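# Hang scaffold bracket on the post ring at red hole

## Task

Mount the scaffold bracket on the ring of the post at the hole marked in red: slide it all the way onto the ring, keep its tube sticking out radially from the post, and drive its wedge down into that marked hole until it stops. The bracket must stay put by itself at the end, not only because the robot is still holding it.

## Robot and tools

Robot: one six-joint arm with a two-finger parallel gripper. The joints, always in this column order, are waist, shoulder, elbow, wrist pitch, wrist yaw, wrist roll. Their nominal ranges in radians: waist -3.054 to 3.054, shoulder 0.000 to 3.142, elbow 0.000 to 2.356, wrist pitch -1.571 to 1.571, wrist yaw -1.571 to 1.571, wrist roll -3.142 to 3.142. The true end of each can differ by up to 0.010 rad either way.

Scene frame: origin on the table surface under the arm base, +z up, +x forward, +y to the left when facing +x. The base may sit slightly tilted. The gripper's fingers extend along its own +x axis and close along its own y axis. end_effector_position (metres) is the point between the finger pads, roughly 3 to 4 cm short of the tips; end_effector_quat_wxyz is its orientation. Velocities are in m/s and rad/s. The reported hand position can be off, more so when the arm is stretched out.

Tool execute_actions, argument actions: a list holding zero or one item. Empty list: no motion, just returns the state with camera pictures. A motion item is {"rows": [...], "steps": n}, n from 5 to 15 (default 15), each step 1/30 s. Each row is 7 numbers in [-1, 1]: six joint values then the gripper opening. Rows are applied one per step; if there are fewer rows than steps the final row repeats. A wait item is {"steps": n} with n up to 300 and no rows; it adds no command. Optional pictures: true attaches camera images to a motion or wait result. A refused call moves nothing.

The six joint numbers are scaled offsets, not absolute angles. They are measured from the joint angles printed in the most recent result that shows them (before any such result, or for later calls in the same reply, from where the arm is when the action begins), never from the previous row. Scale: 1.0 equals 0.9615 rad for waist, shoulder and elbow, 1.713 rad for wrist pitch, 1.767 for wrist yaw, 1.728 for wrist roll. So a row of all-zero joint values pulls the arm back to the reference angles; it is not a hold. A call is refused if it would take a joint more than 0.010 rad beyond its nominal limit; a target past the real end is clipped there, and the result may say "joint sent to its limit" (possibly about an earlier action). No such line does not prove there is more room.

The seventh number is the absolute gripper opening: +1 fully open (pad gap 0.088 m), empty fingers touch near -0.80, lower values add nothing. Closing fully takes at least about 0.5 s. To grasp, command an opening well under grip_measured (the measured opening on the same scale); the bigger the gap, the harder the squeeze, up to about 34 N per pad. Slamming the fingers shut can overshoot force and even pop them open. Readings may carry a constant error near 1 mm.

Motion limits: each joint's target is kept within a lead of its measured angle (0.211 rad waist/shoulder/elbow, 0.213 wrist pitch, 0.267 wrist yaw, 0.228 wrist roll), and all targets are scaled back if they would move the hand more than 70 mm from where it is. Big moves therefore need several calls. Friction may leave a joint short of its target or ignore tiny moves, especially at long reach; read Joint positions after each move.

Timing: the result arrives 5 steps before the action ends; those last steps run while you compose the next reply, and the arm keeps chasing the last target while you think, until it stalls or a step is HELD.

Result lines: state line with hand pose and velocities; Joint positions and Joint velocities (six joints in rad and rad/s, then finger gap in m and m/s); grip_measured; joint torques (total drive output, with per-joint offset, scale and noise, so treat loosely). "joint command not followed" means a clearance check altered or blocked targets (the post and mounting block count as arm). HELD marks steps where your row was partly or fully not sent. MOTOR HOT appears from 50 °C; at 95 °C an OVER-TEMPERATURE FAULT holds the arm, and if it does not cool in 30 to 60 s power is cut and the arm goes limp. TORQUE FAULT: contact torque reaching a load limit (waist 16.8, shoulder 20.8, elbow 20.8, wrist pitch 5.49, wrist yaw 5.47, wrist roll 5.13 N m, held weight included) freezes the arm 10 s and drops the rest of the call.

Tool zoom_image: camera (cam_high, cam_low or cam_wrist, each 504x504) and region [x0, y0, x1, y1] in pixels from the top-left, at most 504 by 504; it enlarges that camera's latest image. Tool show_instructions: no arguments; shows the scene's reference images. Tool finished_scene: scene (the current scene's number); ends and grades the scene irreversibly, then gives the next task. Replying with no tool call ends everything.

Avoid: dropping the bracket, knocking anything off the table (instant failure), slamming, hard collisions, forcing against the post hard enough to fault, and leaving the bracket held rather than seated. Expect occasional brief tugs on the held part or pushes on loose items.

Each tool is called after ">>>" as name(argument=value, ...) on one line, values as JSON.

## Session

>>> show_instructions()

Reference images for this scene: manual page 1, manual page 2, manual page 3, manual page 4, manual page 5.

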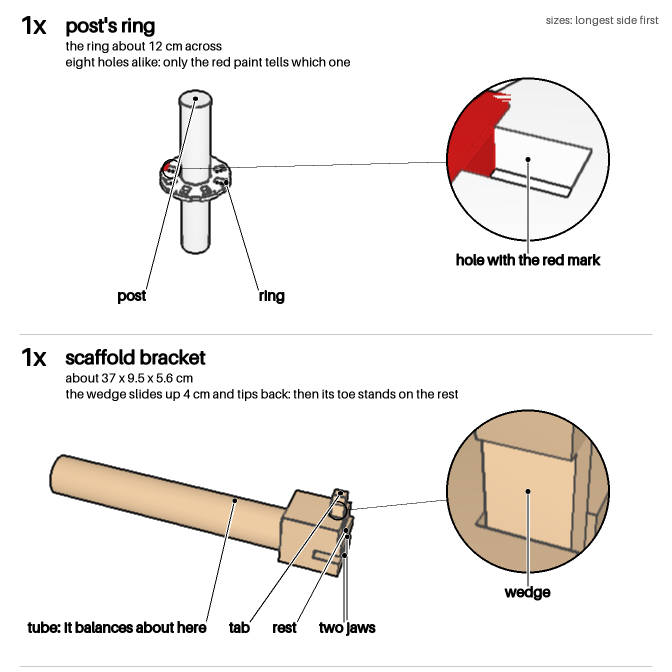

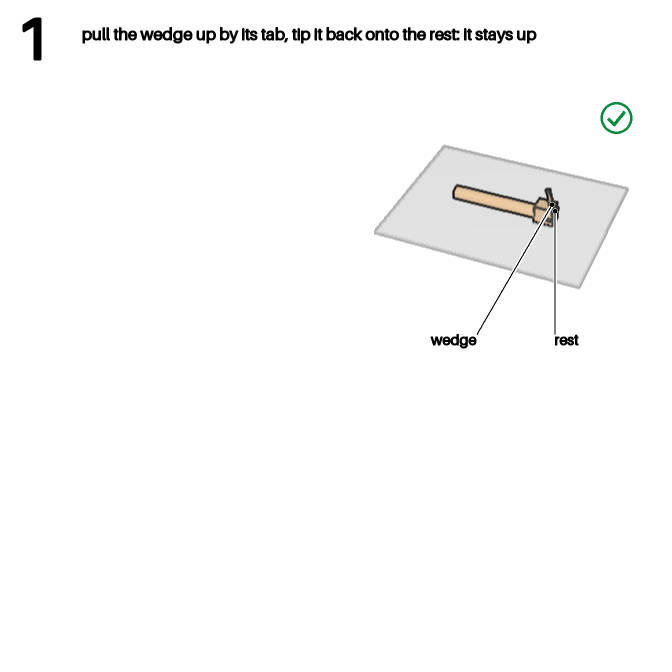

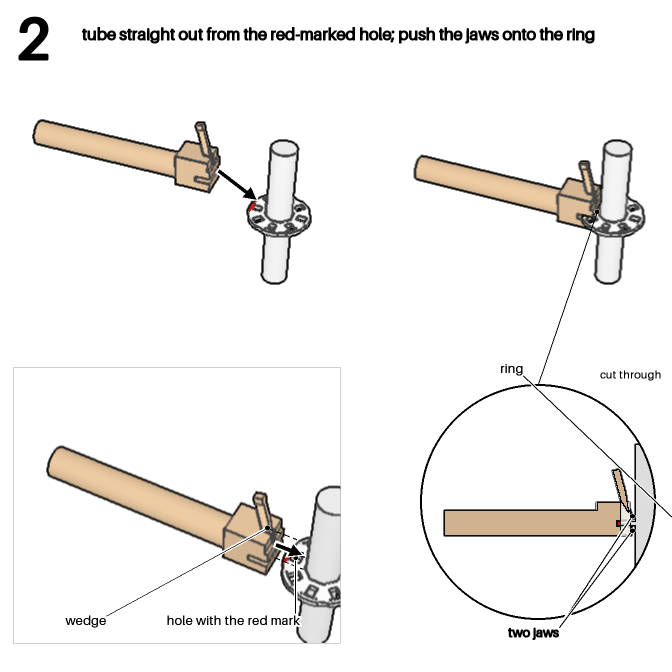

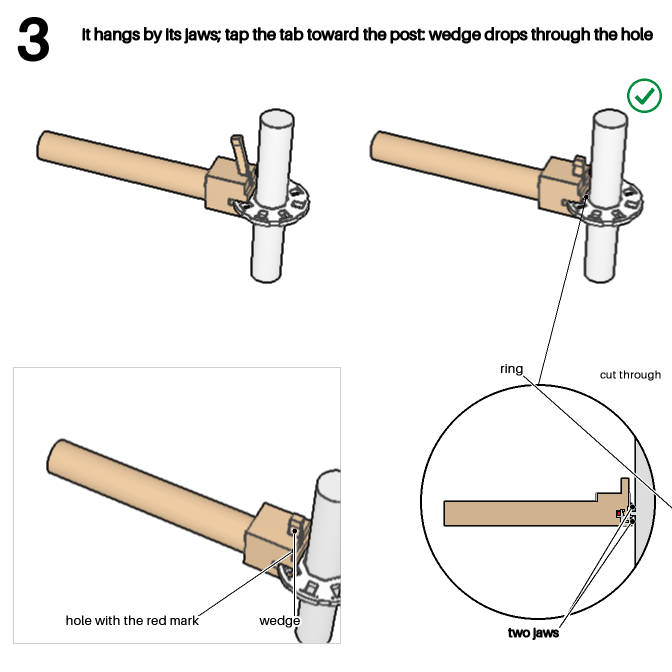

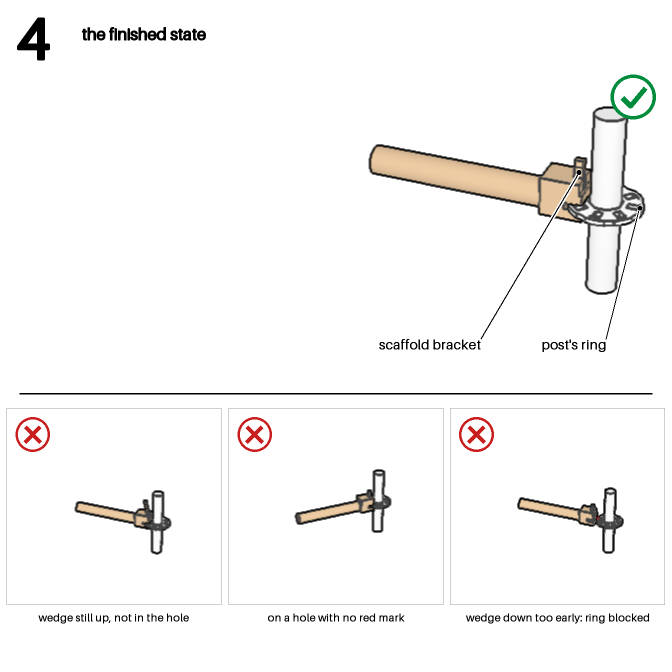

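>>> execute_actions(actions=[])

Scene clock: 0.00 s of 4500.00 s.
end_effector_position=(+0.2255, +0.3181, +0.1917) grip_measured=+0.847 end_effector_quat_wxyz=(+0.197, +0.745, +0.089, -0.631) end_effector_velocity=(-0.003, +0.000, +0.001) end_effector_angular_velocity=(+0.008, +0.021, +0.005)
Joint positions: [ 1.051  2.049  1.875 -1.411  0.215 -2.518  0.081]
Joint velocities: [-0.002 -0.002  0.002 -0.007 -0.022 -0.007 -0.   ]
Joint torques (N m, as the arm reports them, + toward a larger angle): no reading
Heat: hottest shoulder 25 °C (+0.0 °C/min).

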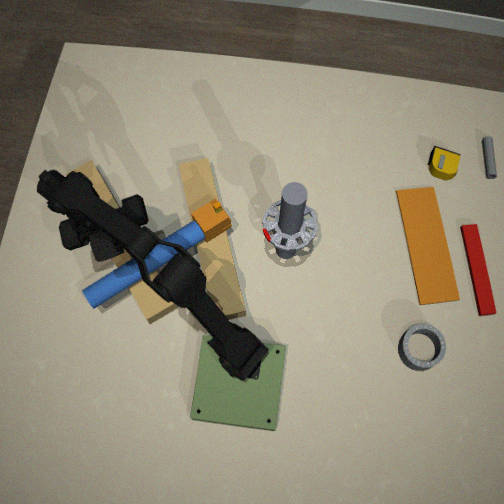

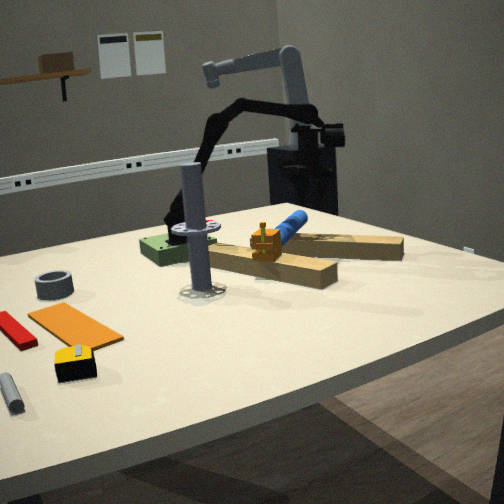

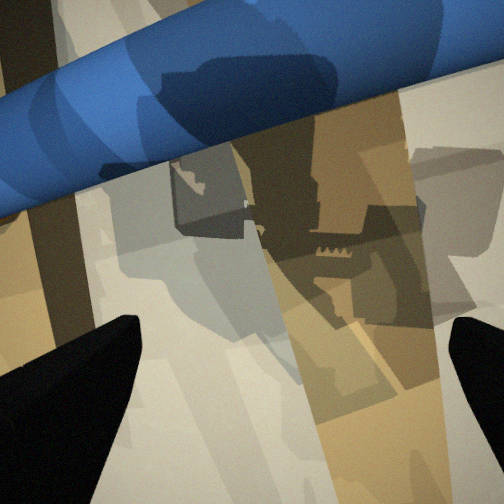

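>>> zoom_image(camera="cam_high", region=[60, 150, 340, 340])

>>> zoom_image(camera="cam_low", region=[130, 150, 420, 310])

Region (60, 150, 340, 340) of cam_high's 504x504 image, scaled by 1.800, with more detail than that image has; it fills the top 342 rows of this view, and the rest is white.

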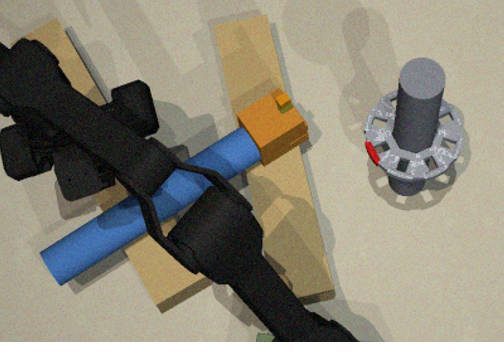

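Region (130, 150, 420, 310) of cam_low's 504x504 image, scaled by 1.738, with more detail than that image has; it fills the top 278 rows of this view, and the rest is white.

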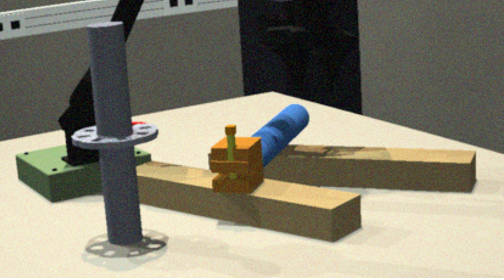

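>>> execute_actions(actions=[{"rows": [[-0.392,-0.382,-0.61,0.13,-0.122,0.534,1]], "steps": 15}])

>>> execute_actions(actions=[{"steps": 30}], pictures=true)

Scene clock: 3.00 s of 4500.00 s.
end_effector_position=(+0.2505, +0.1875, +0.1825) grip_measured=+1.000 end_effector_quat_wxyz=(-0.225, +0.696, -0.191, -0.655) end_effector_velocity=(-0.199, -0.146, -0.274) end_effector_angular_velocity=(-0.343, +0.970, -2.022)
Joint positions: [ 0.666  1.684  1.376 -1.202  0.016 -1.895  0.088]
Joint velocities: [-0.066 -0.042 -1.067  0.007 -0.168  1.971  0.   ]
Joint torques (N m, as the arm reports them, + toward a larger angle): [ 1.78 -6.51  4.27  1.15 -0.43  0.08]
Heat: hottest shoulder 27 °C (+0.0 °C/min).
Steps of this call (steps 1 to 80: nothing new was sent; steps 81 to 90: the first 10 steps of this action). Readings (joint positions):
81: [1.039 2.017 1.838 -1.357 0.166 -2.468]
82: [1.002 1.972 1.772 -1.292 0.100 -2.397]
84: [0.896 1.876 1.663 -1.252 0.058 -2.281]
88: [0.693 1.709 1.462 -1.205 0.026 -2.027]
90: the state above

Scene clock: 4.00 s of 4500.00 s.
end_effector_position=(+0.2346, +0.1811, +0.1605) grip_measured=+1.000 end_effector_quat_wxyz=(-0.302, +0.641, -0.304, -0.637) end_effector_velocity=(+0.000, +0.001, +0.001) end_effector_angular_velocity=(+0.013, -0.005, +0.005)
Joint positions: [ 0.675  1.689  1.296 -1.19   0.003 -1.598  0.088]
Joint velocities: [-0.002 -0.007 -0.002  0.007 -0.007 -0.007  0.   ]
Joint torques (N m, as the arm reports them, + toward a larger angle): [-0.17 -7.91  3.89  0.57 -0.29  0.05]
Heat: hottest shoulder 27 °C (+0.0 °C/min).
Kept back: nothing.
Steps of this call (steps 1 to 5: the last 5 steps of your previous action; steps 6 to 30: the robot went on to your last target). Readings (joint positions):
1: [0.666 1.684 1.345 -1.200 0.011 -1.830]
2: [0.669 1.688 1.322 -1.198 0.007 -1.764]
4: [0.674 1.691 1.299 -1.196 0.004 -1.676]
8: [0.675 1.689 1.296 -1.190 0.003 -1.615]
30: the state above
The arm was judged still, so your last target was given up. Only a new action makes it travel on or press farther. Fingers that are still opening or closing keep moving.

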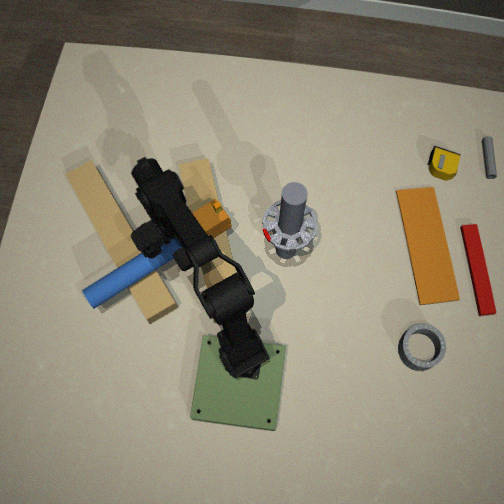

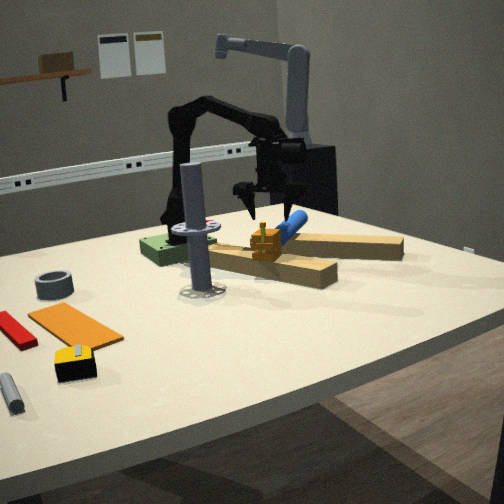

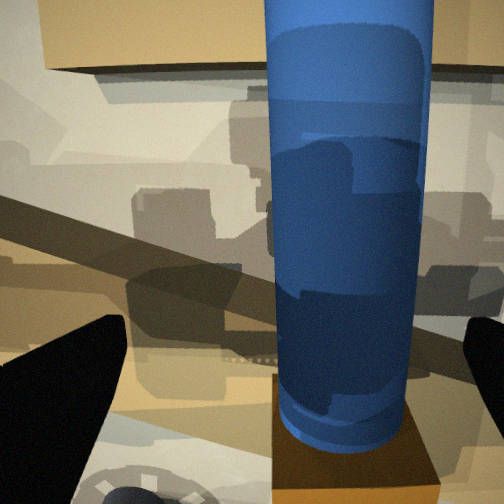

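>>> execute_actions(actions=[{"rows": [[0.102,0.092,-0.094,0.111,0,0.057,1]], "steps": 15}])

>>> execute_actions(actions=[{"steps": 15}], pictures=true)

Scene clock: 5.33 s of 4500.00 s.
end_effector_position=(+0.2260, +0.2131, +0.1134) grip_measured=+1.000 end_effector_quat_wxyz=(-0.303, +0.643, -0.301, -0.636) end_effector_velocity=(+0.017, +0.016, -0.001) end_effector_angular_velocity=(+0.078, -0.071, -0.024)
Joint positions: [ 0.773  1.777  1.207 -1.007  0.003 -1.504  0.088]
Joint velocities: [-0.002  0.002 -0.002  0.11  -0.007  0.022  0.   ]
Joint torques (N m, as the arm reports them, + toward a larger angle): [-0.22 -7.65  4.24  0.6  -0.13  0.06]
Heat: hottest shoulder 27 °C (+22.5 °C/min).
Steps of this call (steps 1 to 30: nothing new was sent; steps 31 to 40: the first 10 steps of this action). Readings (joint positions):
31: [0.681 1.696 1.283 -1.159 0.005 -1.575]
32: [0.701 1.703 1.267 -1.098 0.006 -1.551]
34: [0.744 1.741 1.245 -1.041 0.004 -1.524]
38: [0.773 1.776 1.208 -1.016 0.003 -1.507]
40: the state above

Scene clock: 5.83 s of 4500.00 s.
end_effector_position=(+0.2268, +0.2138, +0.1135) grip_measured=+1.000 end_effector_quat_wxyz=(-0.305, +0.643, -0.300, -0.635) end_effector_velocity=(-0.004, -0.004, -0.001) end_effector_angular_velocity=(-0.013, +0.025, +0.019)
Joint positions: [ 0.773  1.777  1.207 -1.002  0.003 -1.501  0.088]
Joint velocities: [-0.002  0.002 -0.002 -0.022 -0.007 -0.022  0.   ]
Joint torques (N m, as the arm reports them, + toward a larger angle): [-0.16 -7.54  4.17  0.66 -0.13  0.06]
Heat: hottest shoulder 28 °C (+30.9 °C/min).
Kept back: nothing.
Steps of this call (steps 1 to 5: the last 5 steps of your previous action; steps 6 to 15: the robot went on to your last target). Readings (joint positions):
1: [0.773 1.777 1.207 -1.004 0.003 -1.503]
2: [0.773 1.777 1.207 -1.004 0.003 -1.502]
4: [0.773 1.777 1.207 -1.004 0.003 -1.501]
8: [0.773 1.777 1.207 -1.002 0.003 -1.501]
15: the state above
The arm was judged still, so your last target was given up. Only a new action makes it travel on or press farther. Fingers that are still opening or closing keep moving.

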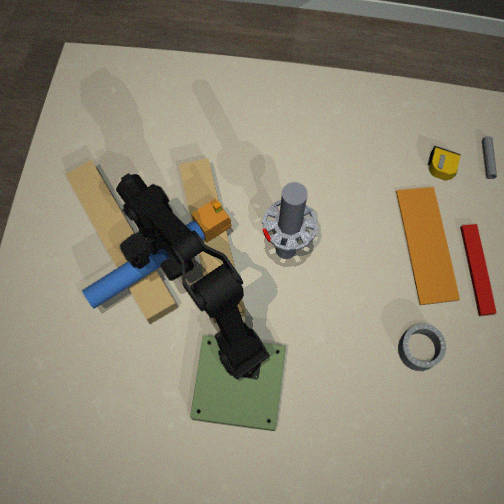

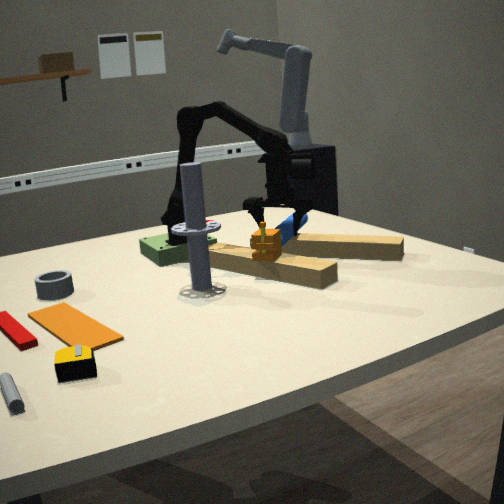

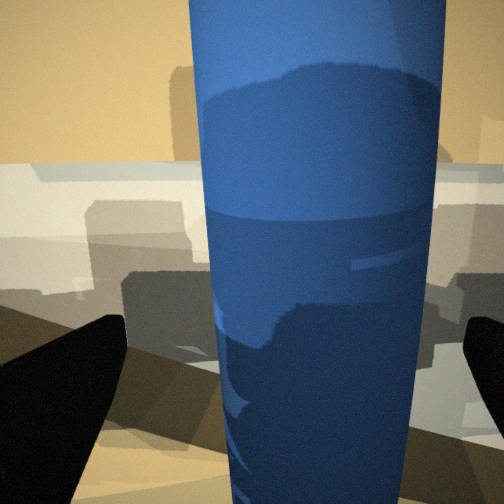

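>>> zoom_image(camera="cam_low", region=[200, 150, 380, 300])

Region (200, 150, 380, 300) of cam_low's 504x504 image, scaled by 2.800, with more detail than that image has.

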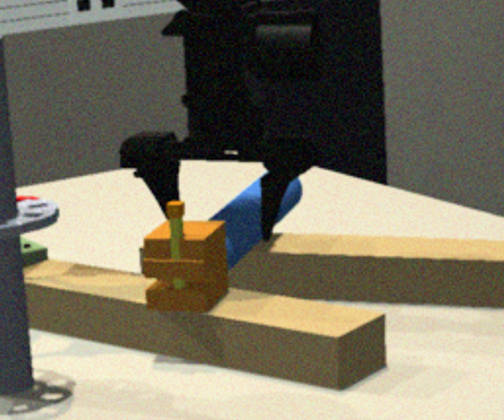

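>>> execute_actions(actions=[{"rows": [[0,0.093,0.348,-0.143,0,0,1],[0,0.093,0.348,-0.143,0,0,1],[0,0.093,0.348,-0.143,0,0,1],[0,0.093,0.348,-0.143,0,0,1],[0,0.093,0.348,-0.143,0,0,1],[0,0.093,0.348,-0.143,0,0,1],[-0.514,0.093,0.348,-0.143,0,-0.286,1]], "steps": 15}])

>>> execute_actions(actions=[{"steps": 20}], pictures=true)

Scene clock: 7.60 s of 4500.00 s.
end_effector_position=(+0.2864, +0.1975, +0.1702) grip_measured=+1.000 end_effector_quat_wxyz=(-0.286, +0.656, -0.267, -0.645) end_effector_velocity=(+0.345, -0.514, -0.002) end_effector_angular_velocity=(-0.138, -0.005, +0.114)
Joint positions: [ 0.618  1.855  1.533 -1.23  -0.004 -1.737  0.088]
Joint velocities: [-1.736  0.042  0.042 -0.081  0.081 -1.853  0.   ]
Joint torques (N m, as the arm reports them, + toward a larger angle): [-0.94 -7.67  4.75 -0.12  0.02 -0.11]
Heat: hottest shoulder 28 °C (+23.7 °C/min).
Steps of this call (steps 1 to 43: nothing new was sent; steps 44 to 53: the first 10 steps of this action). Readings (joint positions):
44: [0.773 1.792 1.238 -1.052 0.003 -1.501]
45: [0.773 1.816 1.293 -1.124 0.003 -1.501]
47: [0.773 1.850 1.401 -1.179 0.003 -1.501]
51: [0.725 1.855 1.521 -1.225 -0.010 -1.614]
53: the state above

Scene clock: 8.27 s of 4500.00 s.
end_effector_position=(+0.3337, +0.0886, +0.1686) grip_measured=+1.000 end_effector_quat_wxyz=(-0.305, +0.643, -0.301, -0.634) end_effector_velocity=(-0.001, -0.002, +0.001) end_effector_angular_velocity=(-0.008, +0.000, +0.005)
Joint positions: [ 0.279  1.861  1.534 -1.244  0.006 -1.993  0.088]
Joint velocities: [-0.002 -0.002  0.002 -0.007  0.007 -0.007  0.   ]
Joint torques (N m, as the arm reports them, + toward a larger angle): [-0.08 -7.84  5.26  0.22 -0.24 -0.07]
Heat: hottest shoulder 28 °C (+21.8 °C/min).
Kept back: nothing.
Steps of this call (steps 1 to 5: the last 5 steps of your previous action; steps 6 to 20: the robot went on to your last target). Readings (joint positions):
1: [0.560 1.857 1.534 -1.234 -0.002 -1.798]
2: [0.500 1.858 1.534 -1.238 -0.000 -1.854]
4: [0.385 1.860 1.534 -1.239 0.002 -1.925]
8: [0.271 1.861 1.534 -1.244 0.008 -1.977]
20: the state above

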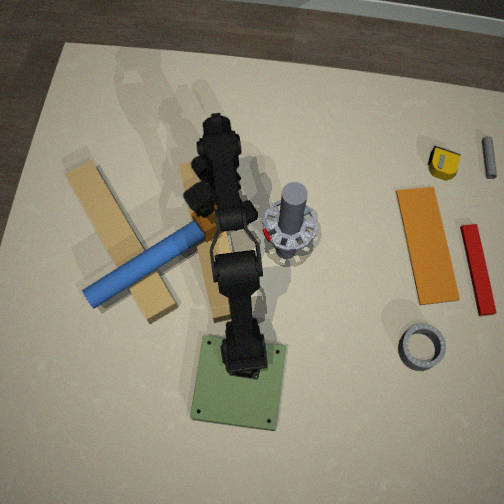

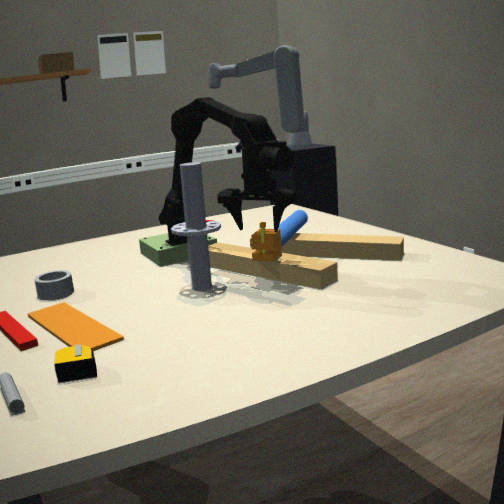

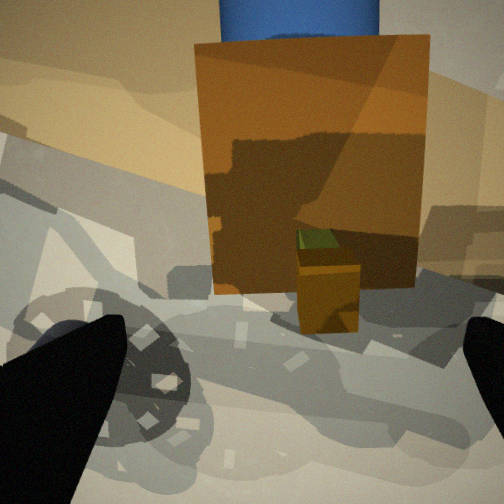

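>>> execute_actions(actions=[{"rows": [[0.028,0.03,-0.084,0.062,0,0.012,0.2]], "steps": 15}])

>>> execute_actions(actions=[{"steps": 15}], pictures=true)

Scene clock: 9.60 s of 4500.00 s.
end_effector_position=(+0.3342, +0.0971, +0.1441) grip_measured=+0.361 end_effector_quat_wxyz=(-0.302, +0.645, -0.299, -0.635) end_effector_velocity=(-0.005, +0.001, -0.002) end_effector_angular_velocity=(+0.016, +0.023, +0.005)
Joint positions: [ 0.303  1.883  1.465 -1.153  0.008 -1.977  0.057]
Joint velocities: [-0.002 -0.002 -0.012 -0.007 -0.022 -0.007 -0.   ]
Joint torques (N m, as the arm reports them, + toward a larger angle): [ 0.26 -7.84  3.52  1.34 -0.21  0.13]
Heat: hottest shoulder 28 °C (+18.8 °C/min).
Steps of this call (steps 1 to 15: the robot went on to your last target; steps 16 to 30: nothing new was sent; steps 31 to 40: the first 10 steps of this action). Readings (joint positions):
31: [0.281 1.862 1.524 -1.227 0.006 -1.991]
32: [0.285 1.862 1.509 -1.196 0.006 -1.986]
34: [0.296 1.871 1.486 -1.165 0.006 -1.980]
38: [0.303 1.883 1.466 -1.154 0.007 -1.977]
40: the state above

Scene clock: 10.10 s of 4500.00 s.
end_effector_position=(+0.3342, +0.0971, +0.1439) grip_measured=+0.361 end_effector_quat_wxyz=(-0.302, +0.645, -0.299, -0.635) end_effector_velocity=(-0.004, -0.000, -0.001) end_effector_angular_velocity=(+0.018, +0.018, +0.000)
Joint positions: [ 0.303  1.883  1.464 -1.152  0.008 -1.977  0.057]
Joint velocities: [-0.007 -0.002 -0.007 -0.007 -0.022 -0.007  0.   ]
Joint torques (N m, as the arm reports them, + toward a larger angle): [ 0.29 -7.81  3.51  1.47 -0.21  0.13]
Heat: hottest shoulder 28 °C (+17.8 °C/min).
Kept back: nothing.
Steps of this call (steps 1 to 5: the last 5 steps of your previous action; steps 6 to 15: the robot went on to your last target). Readings (joint positions):
1: [0.303 1.883 1.465 -1.153 0.008 -1.977]
2: [0.303 1.883 1.465 -1.153 0.008 -1.977]
4: [0.303 1.883 1.465 -1.152 0.008 -1.977]
8: [0.303 1.883 1.464 -1.152 0.008 -1.977]
15: the state above
The arm was judged still, so your last target was given up. Only a new action makes it travel on or press farther. Fingers that are still opening or closing keep moving.

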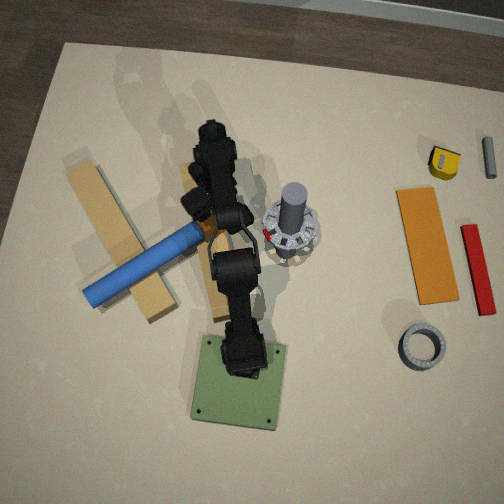

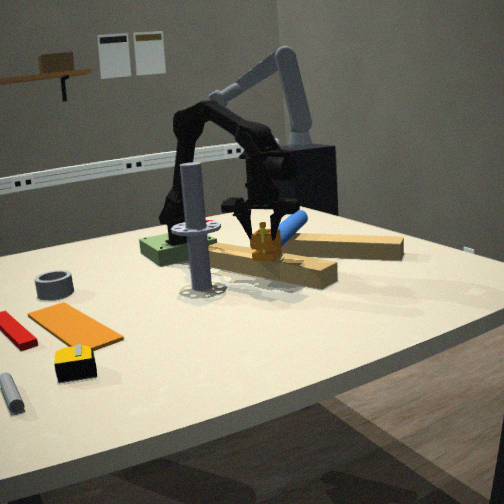

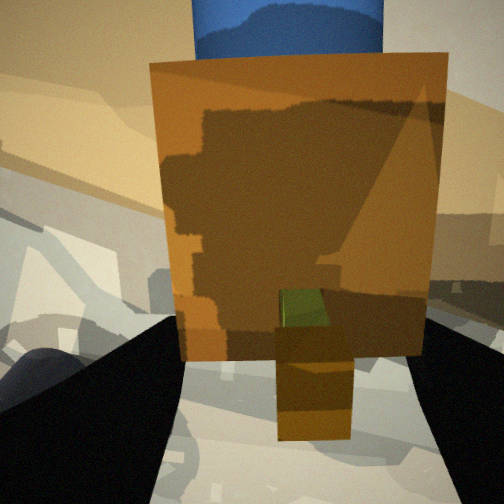

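>>> zoom_image(camera="cam_low", region=[210, 170, 330, 270])

Region (210, 170, 330, 270) of cam_low's 504x504 image, scaled by 4.200, with more detail than that image has.

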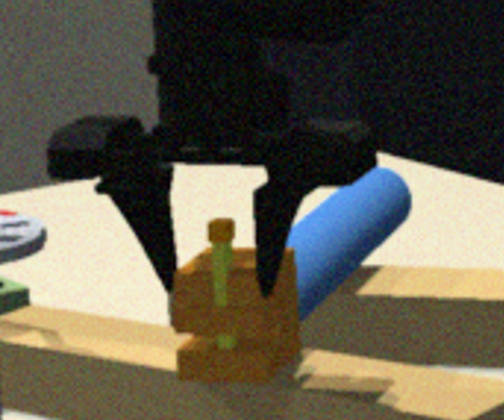

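>>> execute_actions(actions=[{"rows": [[0,0,0,0,0,0,0.6],[0,0,0,0,0,0,0.6],[0,0,0,0,0,0,0.6],[0,0,0,0,0,0,0.6],[0,-0.012,0.056,-0.034,0,0,0.6]], "steps": 15}])

>>> execute_actions(actions=[{"rows": [[0,0,0,0,0,0,0.0]], "steps": 15}], pictures=true)

>>> zoom_image(camera="cam_low", region=[210, 170, 330, 270])

Scene clock: 11.13 s of 4500.00 s.
end_effector_position=(+0.3350, +0.0974, +0.1563) grip_measured=+0.590 end_effector_quat_wxyz=(-0.302, +0.645, -0.299, -0.635) end_effector_velocity=(-0.001, +0.002, +0.033) end_effector_angular_velocity=(+0.010, -0.010, +0.010)
Joint positions: [ 0.303  1.878  1.507 -1.199  0.008 -1.977  0.068]
Joint velocities: [ 0.002 -0.027  0.095 -0.11  -0.007 -0.007  0.005]
Joint torques (N m, as the arm reports them, + toward a larger angle): [-0.06 -9.16  4.86  0.15 -0.14 -0.05]
Heat: hottest shoulder 29 °C (+21.6 °C/min).
Steps of this call (steps 1 to 21: nothing new was sent; steps 22 to 31: the first 10 steps of this action). Readings (joint positions):
22: [0.303 1.883 1.464 -1.151 0.008 -1.977]
23: [0.303 1.883 1.464 -1.147 0.008 -1.977]
25: [0.303 1.883 1.464 -1.147 0.008 -1.977]
29: [0.303 1.881 1.497 -1.192 0.008 -1.977]
31: the state above

Scene clock: 11.63 s of 4500.00 s.
end_effector_position=(+0.3341, +0.0971, +0.1573) grip_measured=+0.015 end_effector_quat_wxyz=(-0.301, +0.644, -0.300, -0.636) end_effector_velocity=(-0.005, -0.002, +0.000) end_effector_angular_velocity=(-0.013, +0.019, -0.005)
Joint positions: [ 0.303  1.877  1.51  -1.207  0.008 -1.977  0.04 ]
Joint velocities: [ 0.002 -0.002 -0.002 -0.022  0.007  0.007 -0.008]
Joint torques (N m, as the arm reports them, + toward a larger angle): [-0.09 -8.65  4.53  0.45 -0.12 -0.01]
Heat: hottest shoulder 29 °C (+20.6 °C/min).
Steps of this call (steps 1 to 5: the last 5 steps of your previous action; steps 6 to 15: the first 10 steps of this action, its rows measured from where the robot was after step 5). Readings (joint positions):
5: [0.303 1.877 1.510 -1.207 0.008 -1.977]
6: [0.303 1.877 1.510 -1.207 0.008 -1.977]
7: [0.303 1.877 1.510 -1.207 0.008 -1.977]
9: [0.303 1.877 1.510 -1.207 0.008 -1.977]
13: [0.303 1.877 1.510 -1.207 0.008 -1.977]
15: the state above

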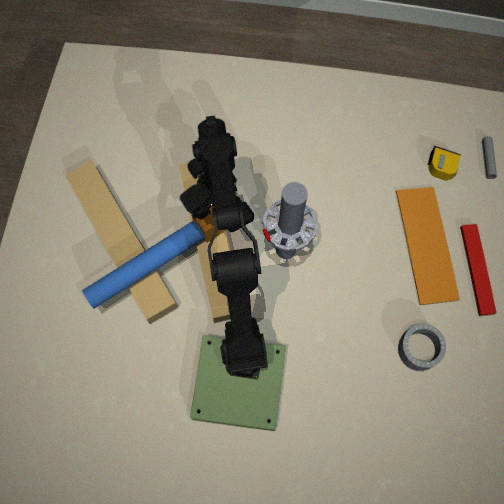

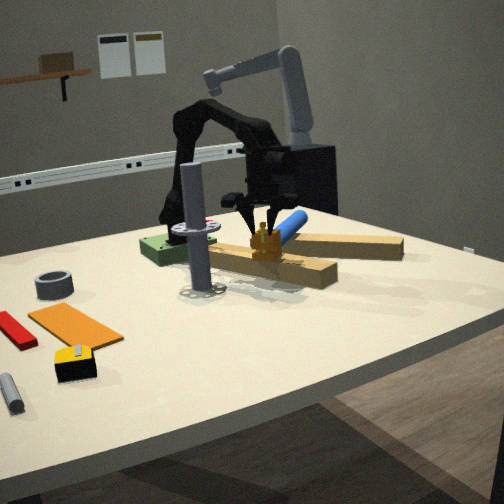

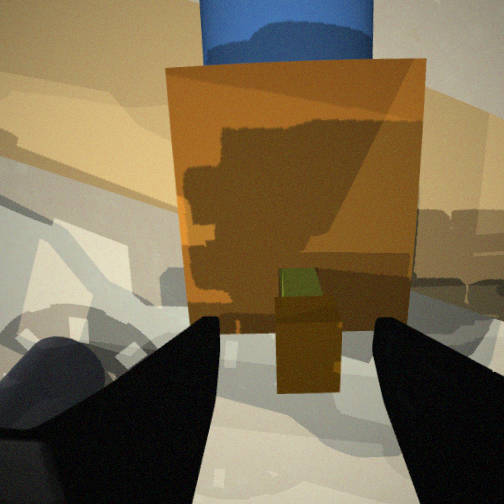

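Region (210, 170, 330, 270) of cam_low's 504x504 image, scaled by 4.200, with more detail than that image has.

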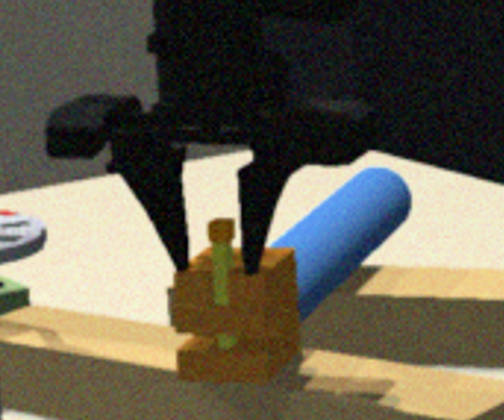

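>>> execute_actions(actions=[{"rows": [[0,-0.006,0.028,-0.016,0,0,-0.2],[0,-0.006,0.028,-0.016,0,0,-0.3],[0,-0.006,0.028,-0.016,0,0,-0.4],[0,-0.006,0.028,-0.016,0,0,-0.5],[0,-0.006,0.028,-0.016,0,0,-0.6],[0,-0.006,0.028,-0.016,0,0,-0.7],[0,-0.006,0.028,-0.016,0,0,-0.85]], "steps": 15}])

>>> execute_actions(actions=[{"steps": 15}], pictures=true)

>>> zoom_image(camera="cam_low", region=[210, 170, 330, 270])

Scene clock: 12.30 s of 4500.00 s.
end_effector_position=(+0.3339, +0.0970, +0.1621) grip_measured=-0.542 end_effector_quat_wxyz=(-0.301, +0.644, -0.301, -0.636) end_effector_velocity=(-0.001, -0.001, -0.000) end_effector_angular_velocity=(-0.009, +0.005, +0.010)
Joint positions: [ 0.303  1.877  1.529 -1.229  0.008 -1.977  0.012]
Joint velocities: [ 0.002  0.002  0.002 -0.007  0.007 -0.007 -0.   ]
Joint torques (N m, as the arm reports them, + toward a larger angle): [-0.02 -9.27  5.25  0.1  -0.15  0.  ]
Heat: hottest shoulder 29 °C (+19.5 °C/min).
Steps of this call (steps 1 to 5: the last 5 steps of your previous action; steps 6 to 10: the robot went on to your last target; steps 11 to 20: the first 10 steps of this action). Readings (joint positions):
11: [0.303 1.877 1.513 -1.210 0.008 -1.977]
12: [0.303 1.877 1.517 -1.217 0.008 -1.977]
14: [0.303 1.877 1.523 -1.225 0.008 -1.977]
18: [0.303 1.877 1.529 -1.228 0.008 -1.977]
20: the state above

Scene clock: 12.80 s of 4500.00 s.
end_effector_position=(+0.3339, +0.0970, +0.1621) grip_measured=-0.542 end_effector_quat_wxyz=(-0.300, +0.644, -0.300, -0.637) end_effector_velocity=(+0.001, +0.001, +0.000) end_effector_angular_velocity=(+0.009, -0.005, +0.005)
Joint positions: [ 0.303  1.877  1.529 -1.229  0.008 -1.977  0.012]
Joint velocities: [-0.002 -0.002 -0.002  0.007 -0.007 -0.007 -0.   ]
Joint torques (N m, as the arm reports them, + toward a larger angle): [-0.06 -9.27  5.27  0.06 -0.12  0.02]
Heat: hottest shoulder 29 °C (+18.8 °C/min).
Kept back: nothing.
Steps of this call (steps 1 to 5: the last 5 steps of your previous action; steps 6 to 15: the robot went on to your last target). Readings (joint positions):
1: [0.303 1.877 1.529 -1.229 0.008 -1.977]
2: [0.303 1.877 1.529 -1.229 0.008 -1.977]
4: [0.303 1.877 1.529 -1.229 0.008 -1.977]
8: [0.303 1.877 1.529 -1.229 0.008 -1.977]
15: the state above
The arm was judged still, so your last target was given up. Only a new action makes it travel on or press farther. Fingers that are still opening or closing keep moving.

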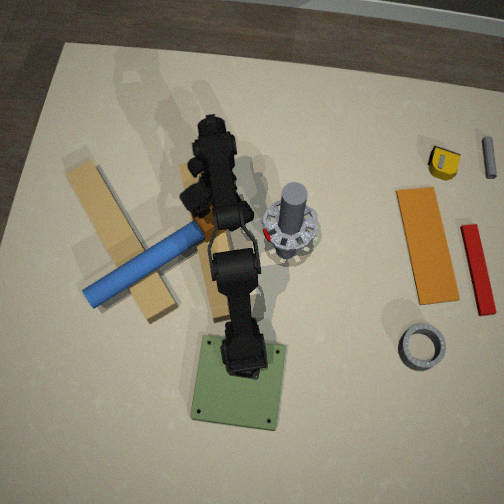

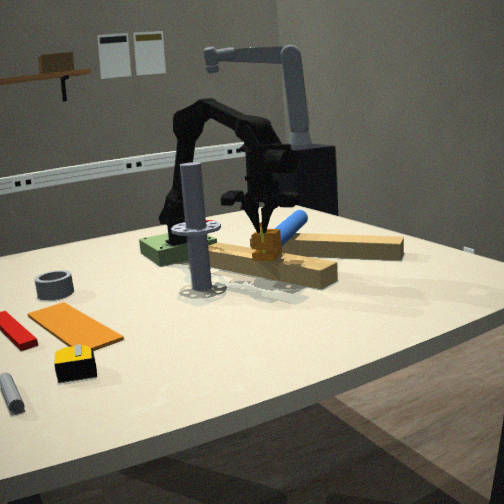

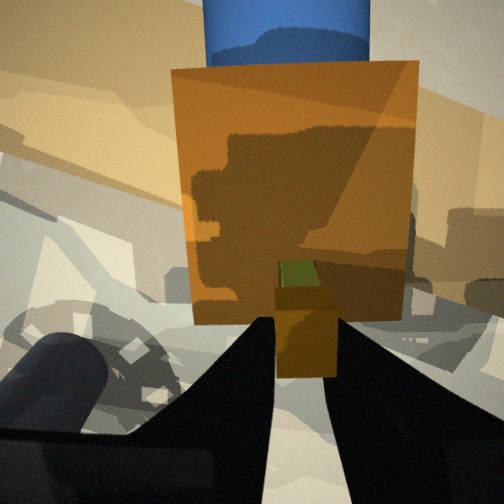

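Region (210, 170, 330, 270) of cam_low's 504x504 image, scaled by 4.200, with more detail than that image has.

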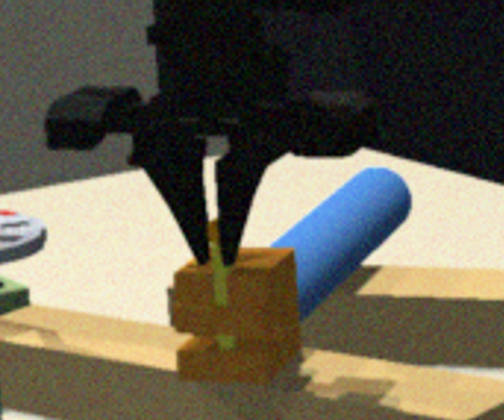

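>>> execute_actions(actions=[{"rows": [[0,-0.002,0.04,-0.023,0,0,-0.85],[0,-0.003,0.08,-0.046,0,0,-0.85],[0,-0.004,0.12,-0.07,0,0,-0.85],[0,-0.005,0.16,-0.092,0,0,-0.85]], "steps": 15}])

>>> execute_actions(actions=[{"steps": 15}], pictures=true)

>>> zoom_image(camera="cam_low", region=[210, 150, 330, 270])

Scene clock: 13.57 s of 4500.00 s.
end_effector_position=(+0.3326, +0.0966, +0.1994) grip_measured=-0.543 end_effector_quat_wxyz=(-0.299, +0.643, -0.300, -0.638) end_effector_velocity=(+0.004, -0.001, +0.008) end_effector_angular_velocity=(-0.001, -0.023, -0.010)
Joint positions: [ 0.303  1.871  1.67  -1.378  0.008 -1.981  0.012]
Joint velocities: [-0.002 -0.002  0.027 -0.007  0.007  0.007 -0.   ]
Joint torques (N m, as the arm reports them, + toward a larger angle): [-0.08 -8.42  5.37  0.34 -0.13  0.1 ]
Heat: hottest shoulder 29 °C (+17.7 °C/min).
Steps of this call (steps 1 to 13: nothing new was sent; steps 14 to 23: the first 10 steps of this action). Readings (joint positions):
14: [0.303 1.877 1.534 -1.234 0.008 -1.977]
15: [0.303 1.878 1.548 -1.249 0.008 -1.976]
17: [0.303 1.879 1.596 -1.306 0.008 -1.976]
21: [0.303 1.871 1.663 -1.374 0.008 -1.981]
23: the state above

Scene clock: 14.07 s of 4500.00 s.
end_effector_position=(+0.3325, +0.0966, +0.2005) grip_measured=-0.543 end_effector_quat_wxyz=(-0.299, +0.643, -0.300, -0.638) end_effector_velocity=(-0.004, -0.001, -0.000) end_effector_angular_velocity=(+0.001, +0.023, +0.005)
Joint positions: [ 0.303  1.871  1.674 -1.382  0.008 -1.981  0.012]
Joint velocities: [-0.002  0.002  0.002 -0.022 -0.007 -0.007 -0.   ]
Joint torques (N m, as the arm reports them, + toward a larger angle): [-0.02 -8.42  5.4   0.15 -0.11  0.08]
Heat: hottest shoulder 29 °C (+17.1 °C/min).
Kept back: nothing.
Steps of this call (steps 1 to 5: the last 5 steps of your previous action; steps 6 to 15: the robot went on to your last target). Readings (joint positions):
1: [0.303 1.871 1.670 -1.378 0.008 -1.981]
2: [0.303 1.871 1.671 -1.379 0.008 -1.981]
4: [0.303 1.871 1.673 -1.381 0.008 -1.981]
8: [0.303 1.871 1.674 -1.382 0.008 -1.981]
15: the state above
The arm was judged still, so your last target was given up. Only a new action makes it travel on or press farther. Fingers that are still opening or closing keep moving.

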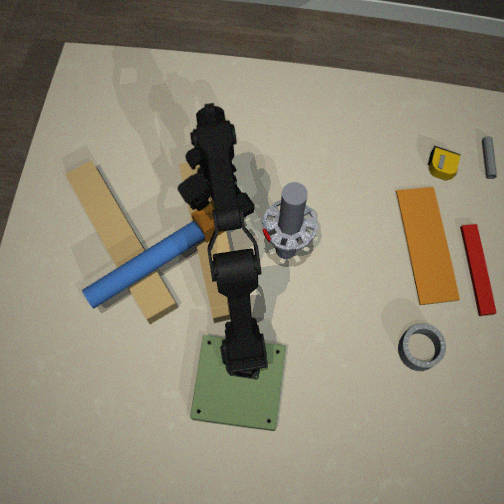

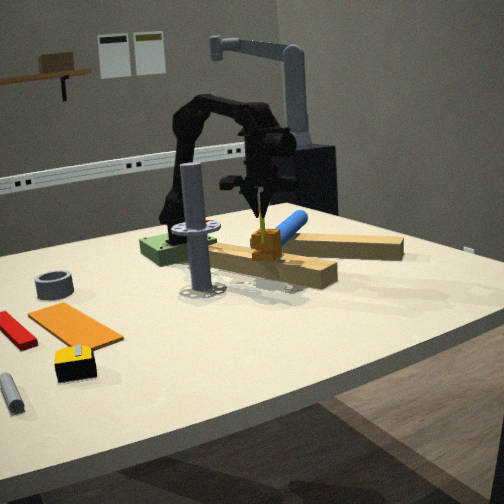

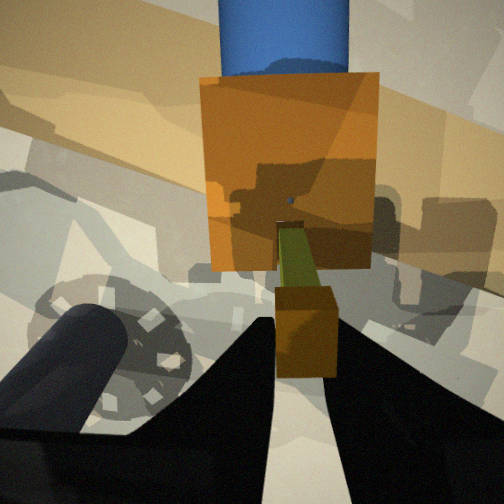

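Region (210, 150, 330, 270) of cam_low's 504x504 image, scaled by 4.200, with more detail than that image has.

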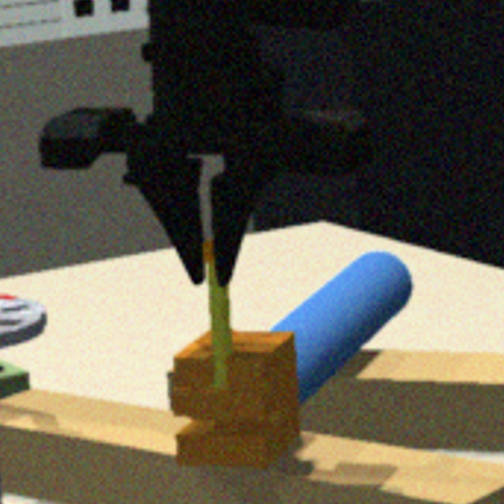

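>>> execute_actions(actions=[{"rows": [[0.018,-0.009,-0.005,-0.002,0,0.01,-0.85],[0.036,-0.018,-0.01,-0.004,0,0.02,-0.85],[0.054,-0.027,-0.018,-0.005,0,0.03,-0.85],[0.072,-0.037,-0.024,-0.006,0,0.04,-0.85]], "steps": 15}])

>>> execute_actions(actions=[{"steps": 15}], pictures=true)

>>> zoom_image(camera="cam_low", region=[210, 150, 330, 270])

Scene clock: 14.83 s of 4500.00 s.
end_effector_position=(+0.3201, +0.1167, +0.2030) grip_measured=-0.543 end_effector_quat_wxyz=(-0.297, +0.644, -0.300, -0.638) end_effector_velocity=(-0.014, +0.013, -0.010) end_effector_angular_velocity=(-0.010, +0.046, +0.039)
Joint positions: [ 0.371  1.85   1.657 -1.387  0.01  -1.916  0.012]
Joint velocities: [ 0.046  0.002 -0.037 -0.007 -0.007  0.007 -0.   ]
Joint torques (N m, as the arm reports them, + toward a larger angle): [ -0.19 -10.12   4.11   0.07  -0.24   0.01]
Heat: hottest shoulder 30 °C (+20.2 °C/min).
Steps of this call (steps 1 to 13: nothing new was sent; steps 14 to 23: the first 10 steps of this action). Readings (joint positions):
14: [0.304 1.871 1.674 -1.382 0.009 -1.980]
15: [0.307 1.871 1.674 -1.383 0.012 -1.975]
17: [0.324 1.865 1.670 -1.383 0.018 -1.948]
21: [0.363 1.851 1.660 -1.387 0.011 -1.920]
23: the state above

Scene clock: 15.33 s of 4500.00 s.
end_effector_position=(+0.3196, +0.1166, +0.2029) grip_measured=-0.543 end_effector_quat_wxyz=(-0.297, +0.644, -0.300, -0.638) end_effector_velocity=(+0.001, +0.001, +0.000) end_effector_angular_velocity=(+0.023, +0.001, +0.000)
Joint positions: [ 0.371  1.85   1.656 -1.388  0.01  -1.915  0.012]
Joint velocities: [-0.007 -0.002 -0.002  0.007 -0.022 -0.007 -0.   ]
Joint torques (N m, as the arm reports them, + toward a larger angle): [  0.04 -10.17   4.07   0.09  -0.24   0.09]
Heat: hottest shoulder 30 °C (+19.6 °C/min).
Kept back: nothing.
Steps of this call (steps 1 to 5: the last 5 steps of your previous action; steps 6 to 15: the robot went on to your last target). Readings (joint positions):
1: [0.371 1.850 1.657 -1.387 0.010 -1.916]
2: [0.371 1.850 1.657 -1.387 0.010 -1.915]
4: [0.371 1.850 1.657 -1.388 0.010 -1.915]
8: [0.371 1.850 1.656 -1.388 0.010 -1.915]
15: the state above
The arm was judged still, so your last target was given up. Only a new action makes it travel on or press farther. Fingers that are still opening or closing keep moving.

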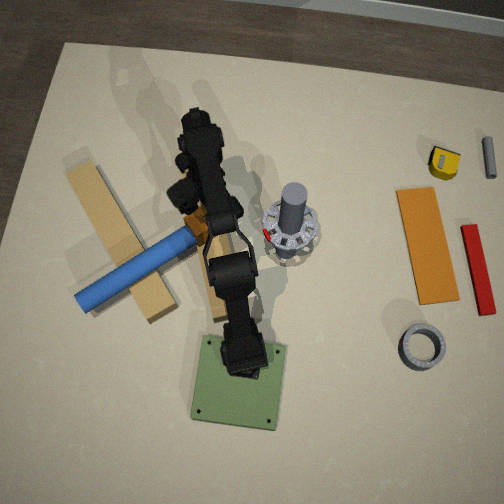

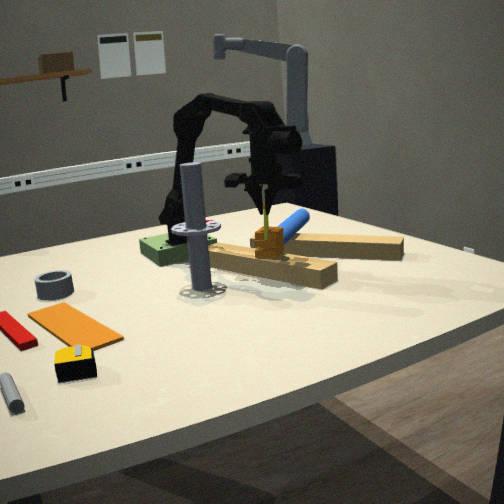

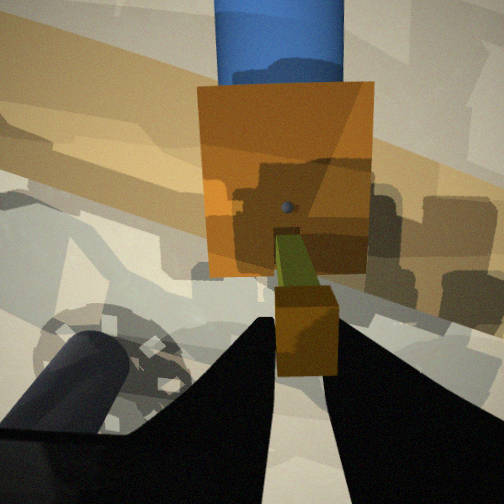

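Region (210, 150, 330, 270) of cam_low's 504x504 image, scaled by 4.200, with more detail than that image has.

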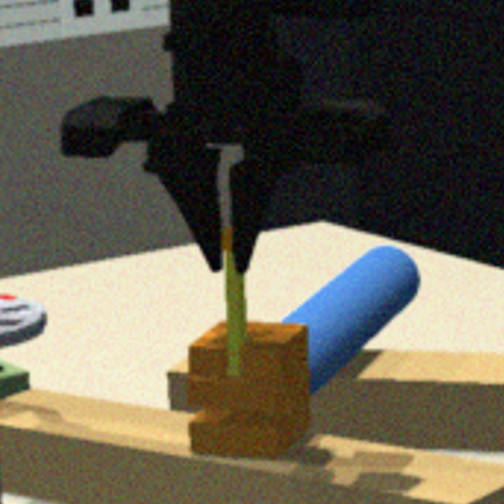

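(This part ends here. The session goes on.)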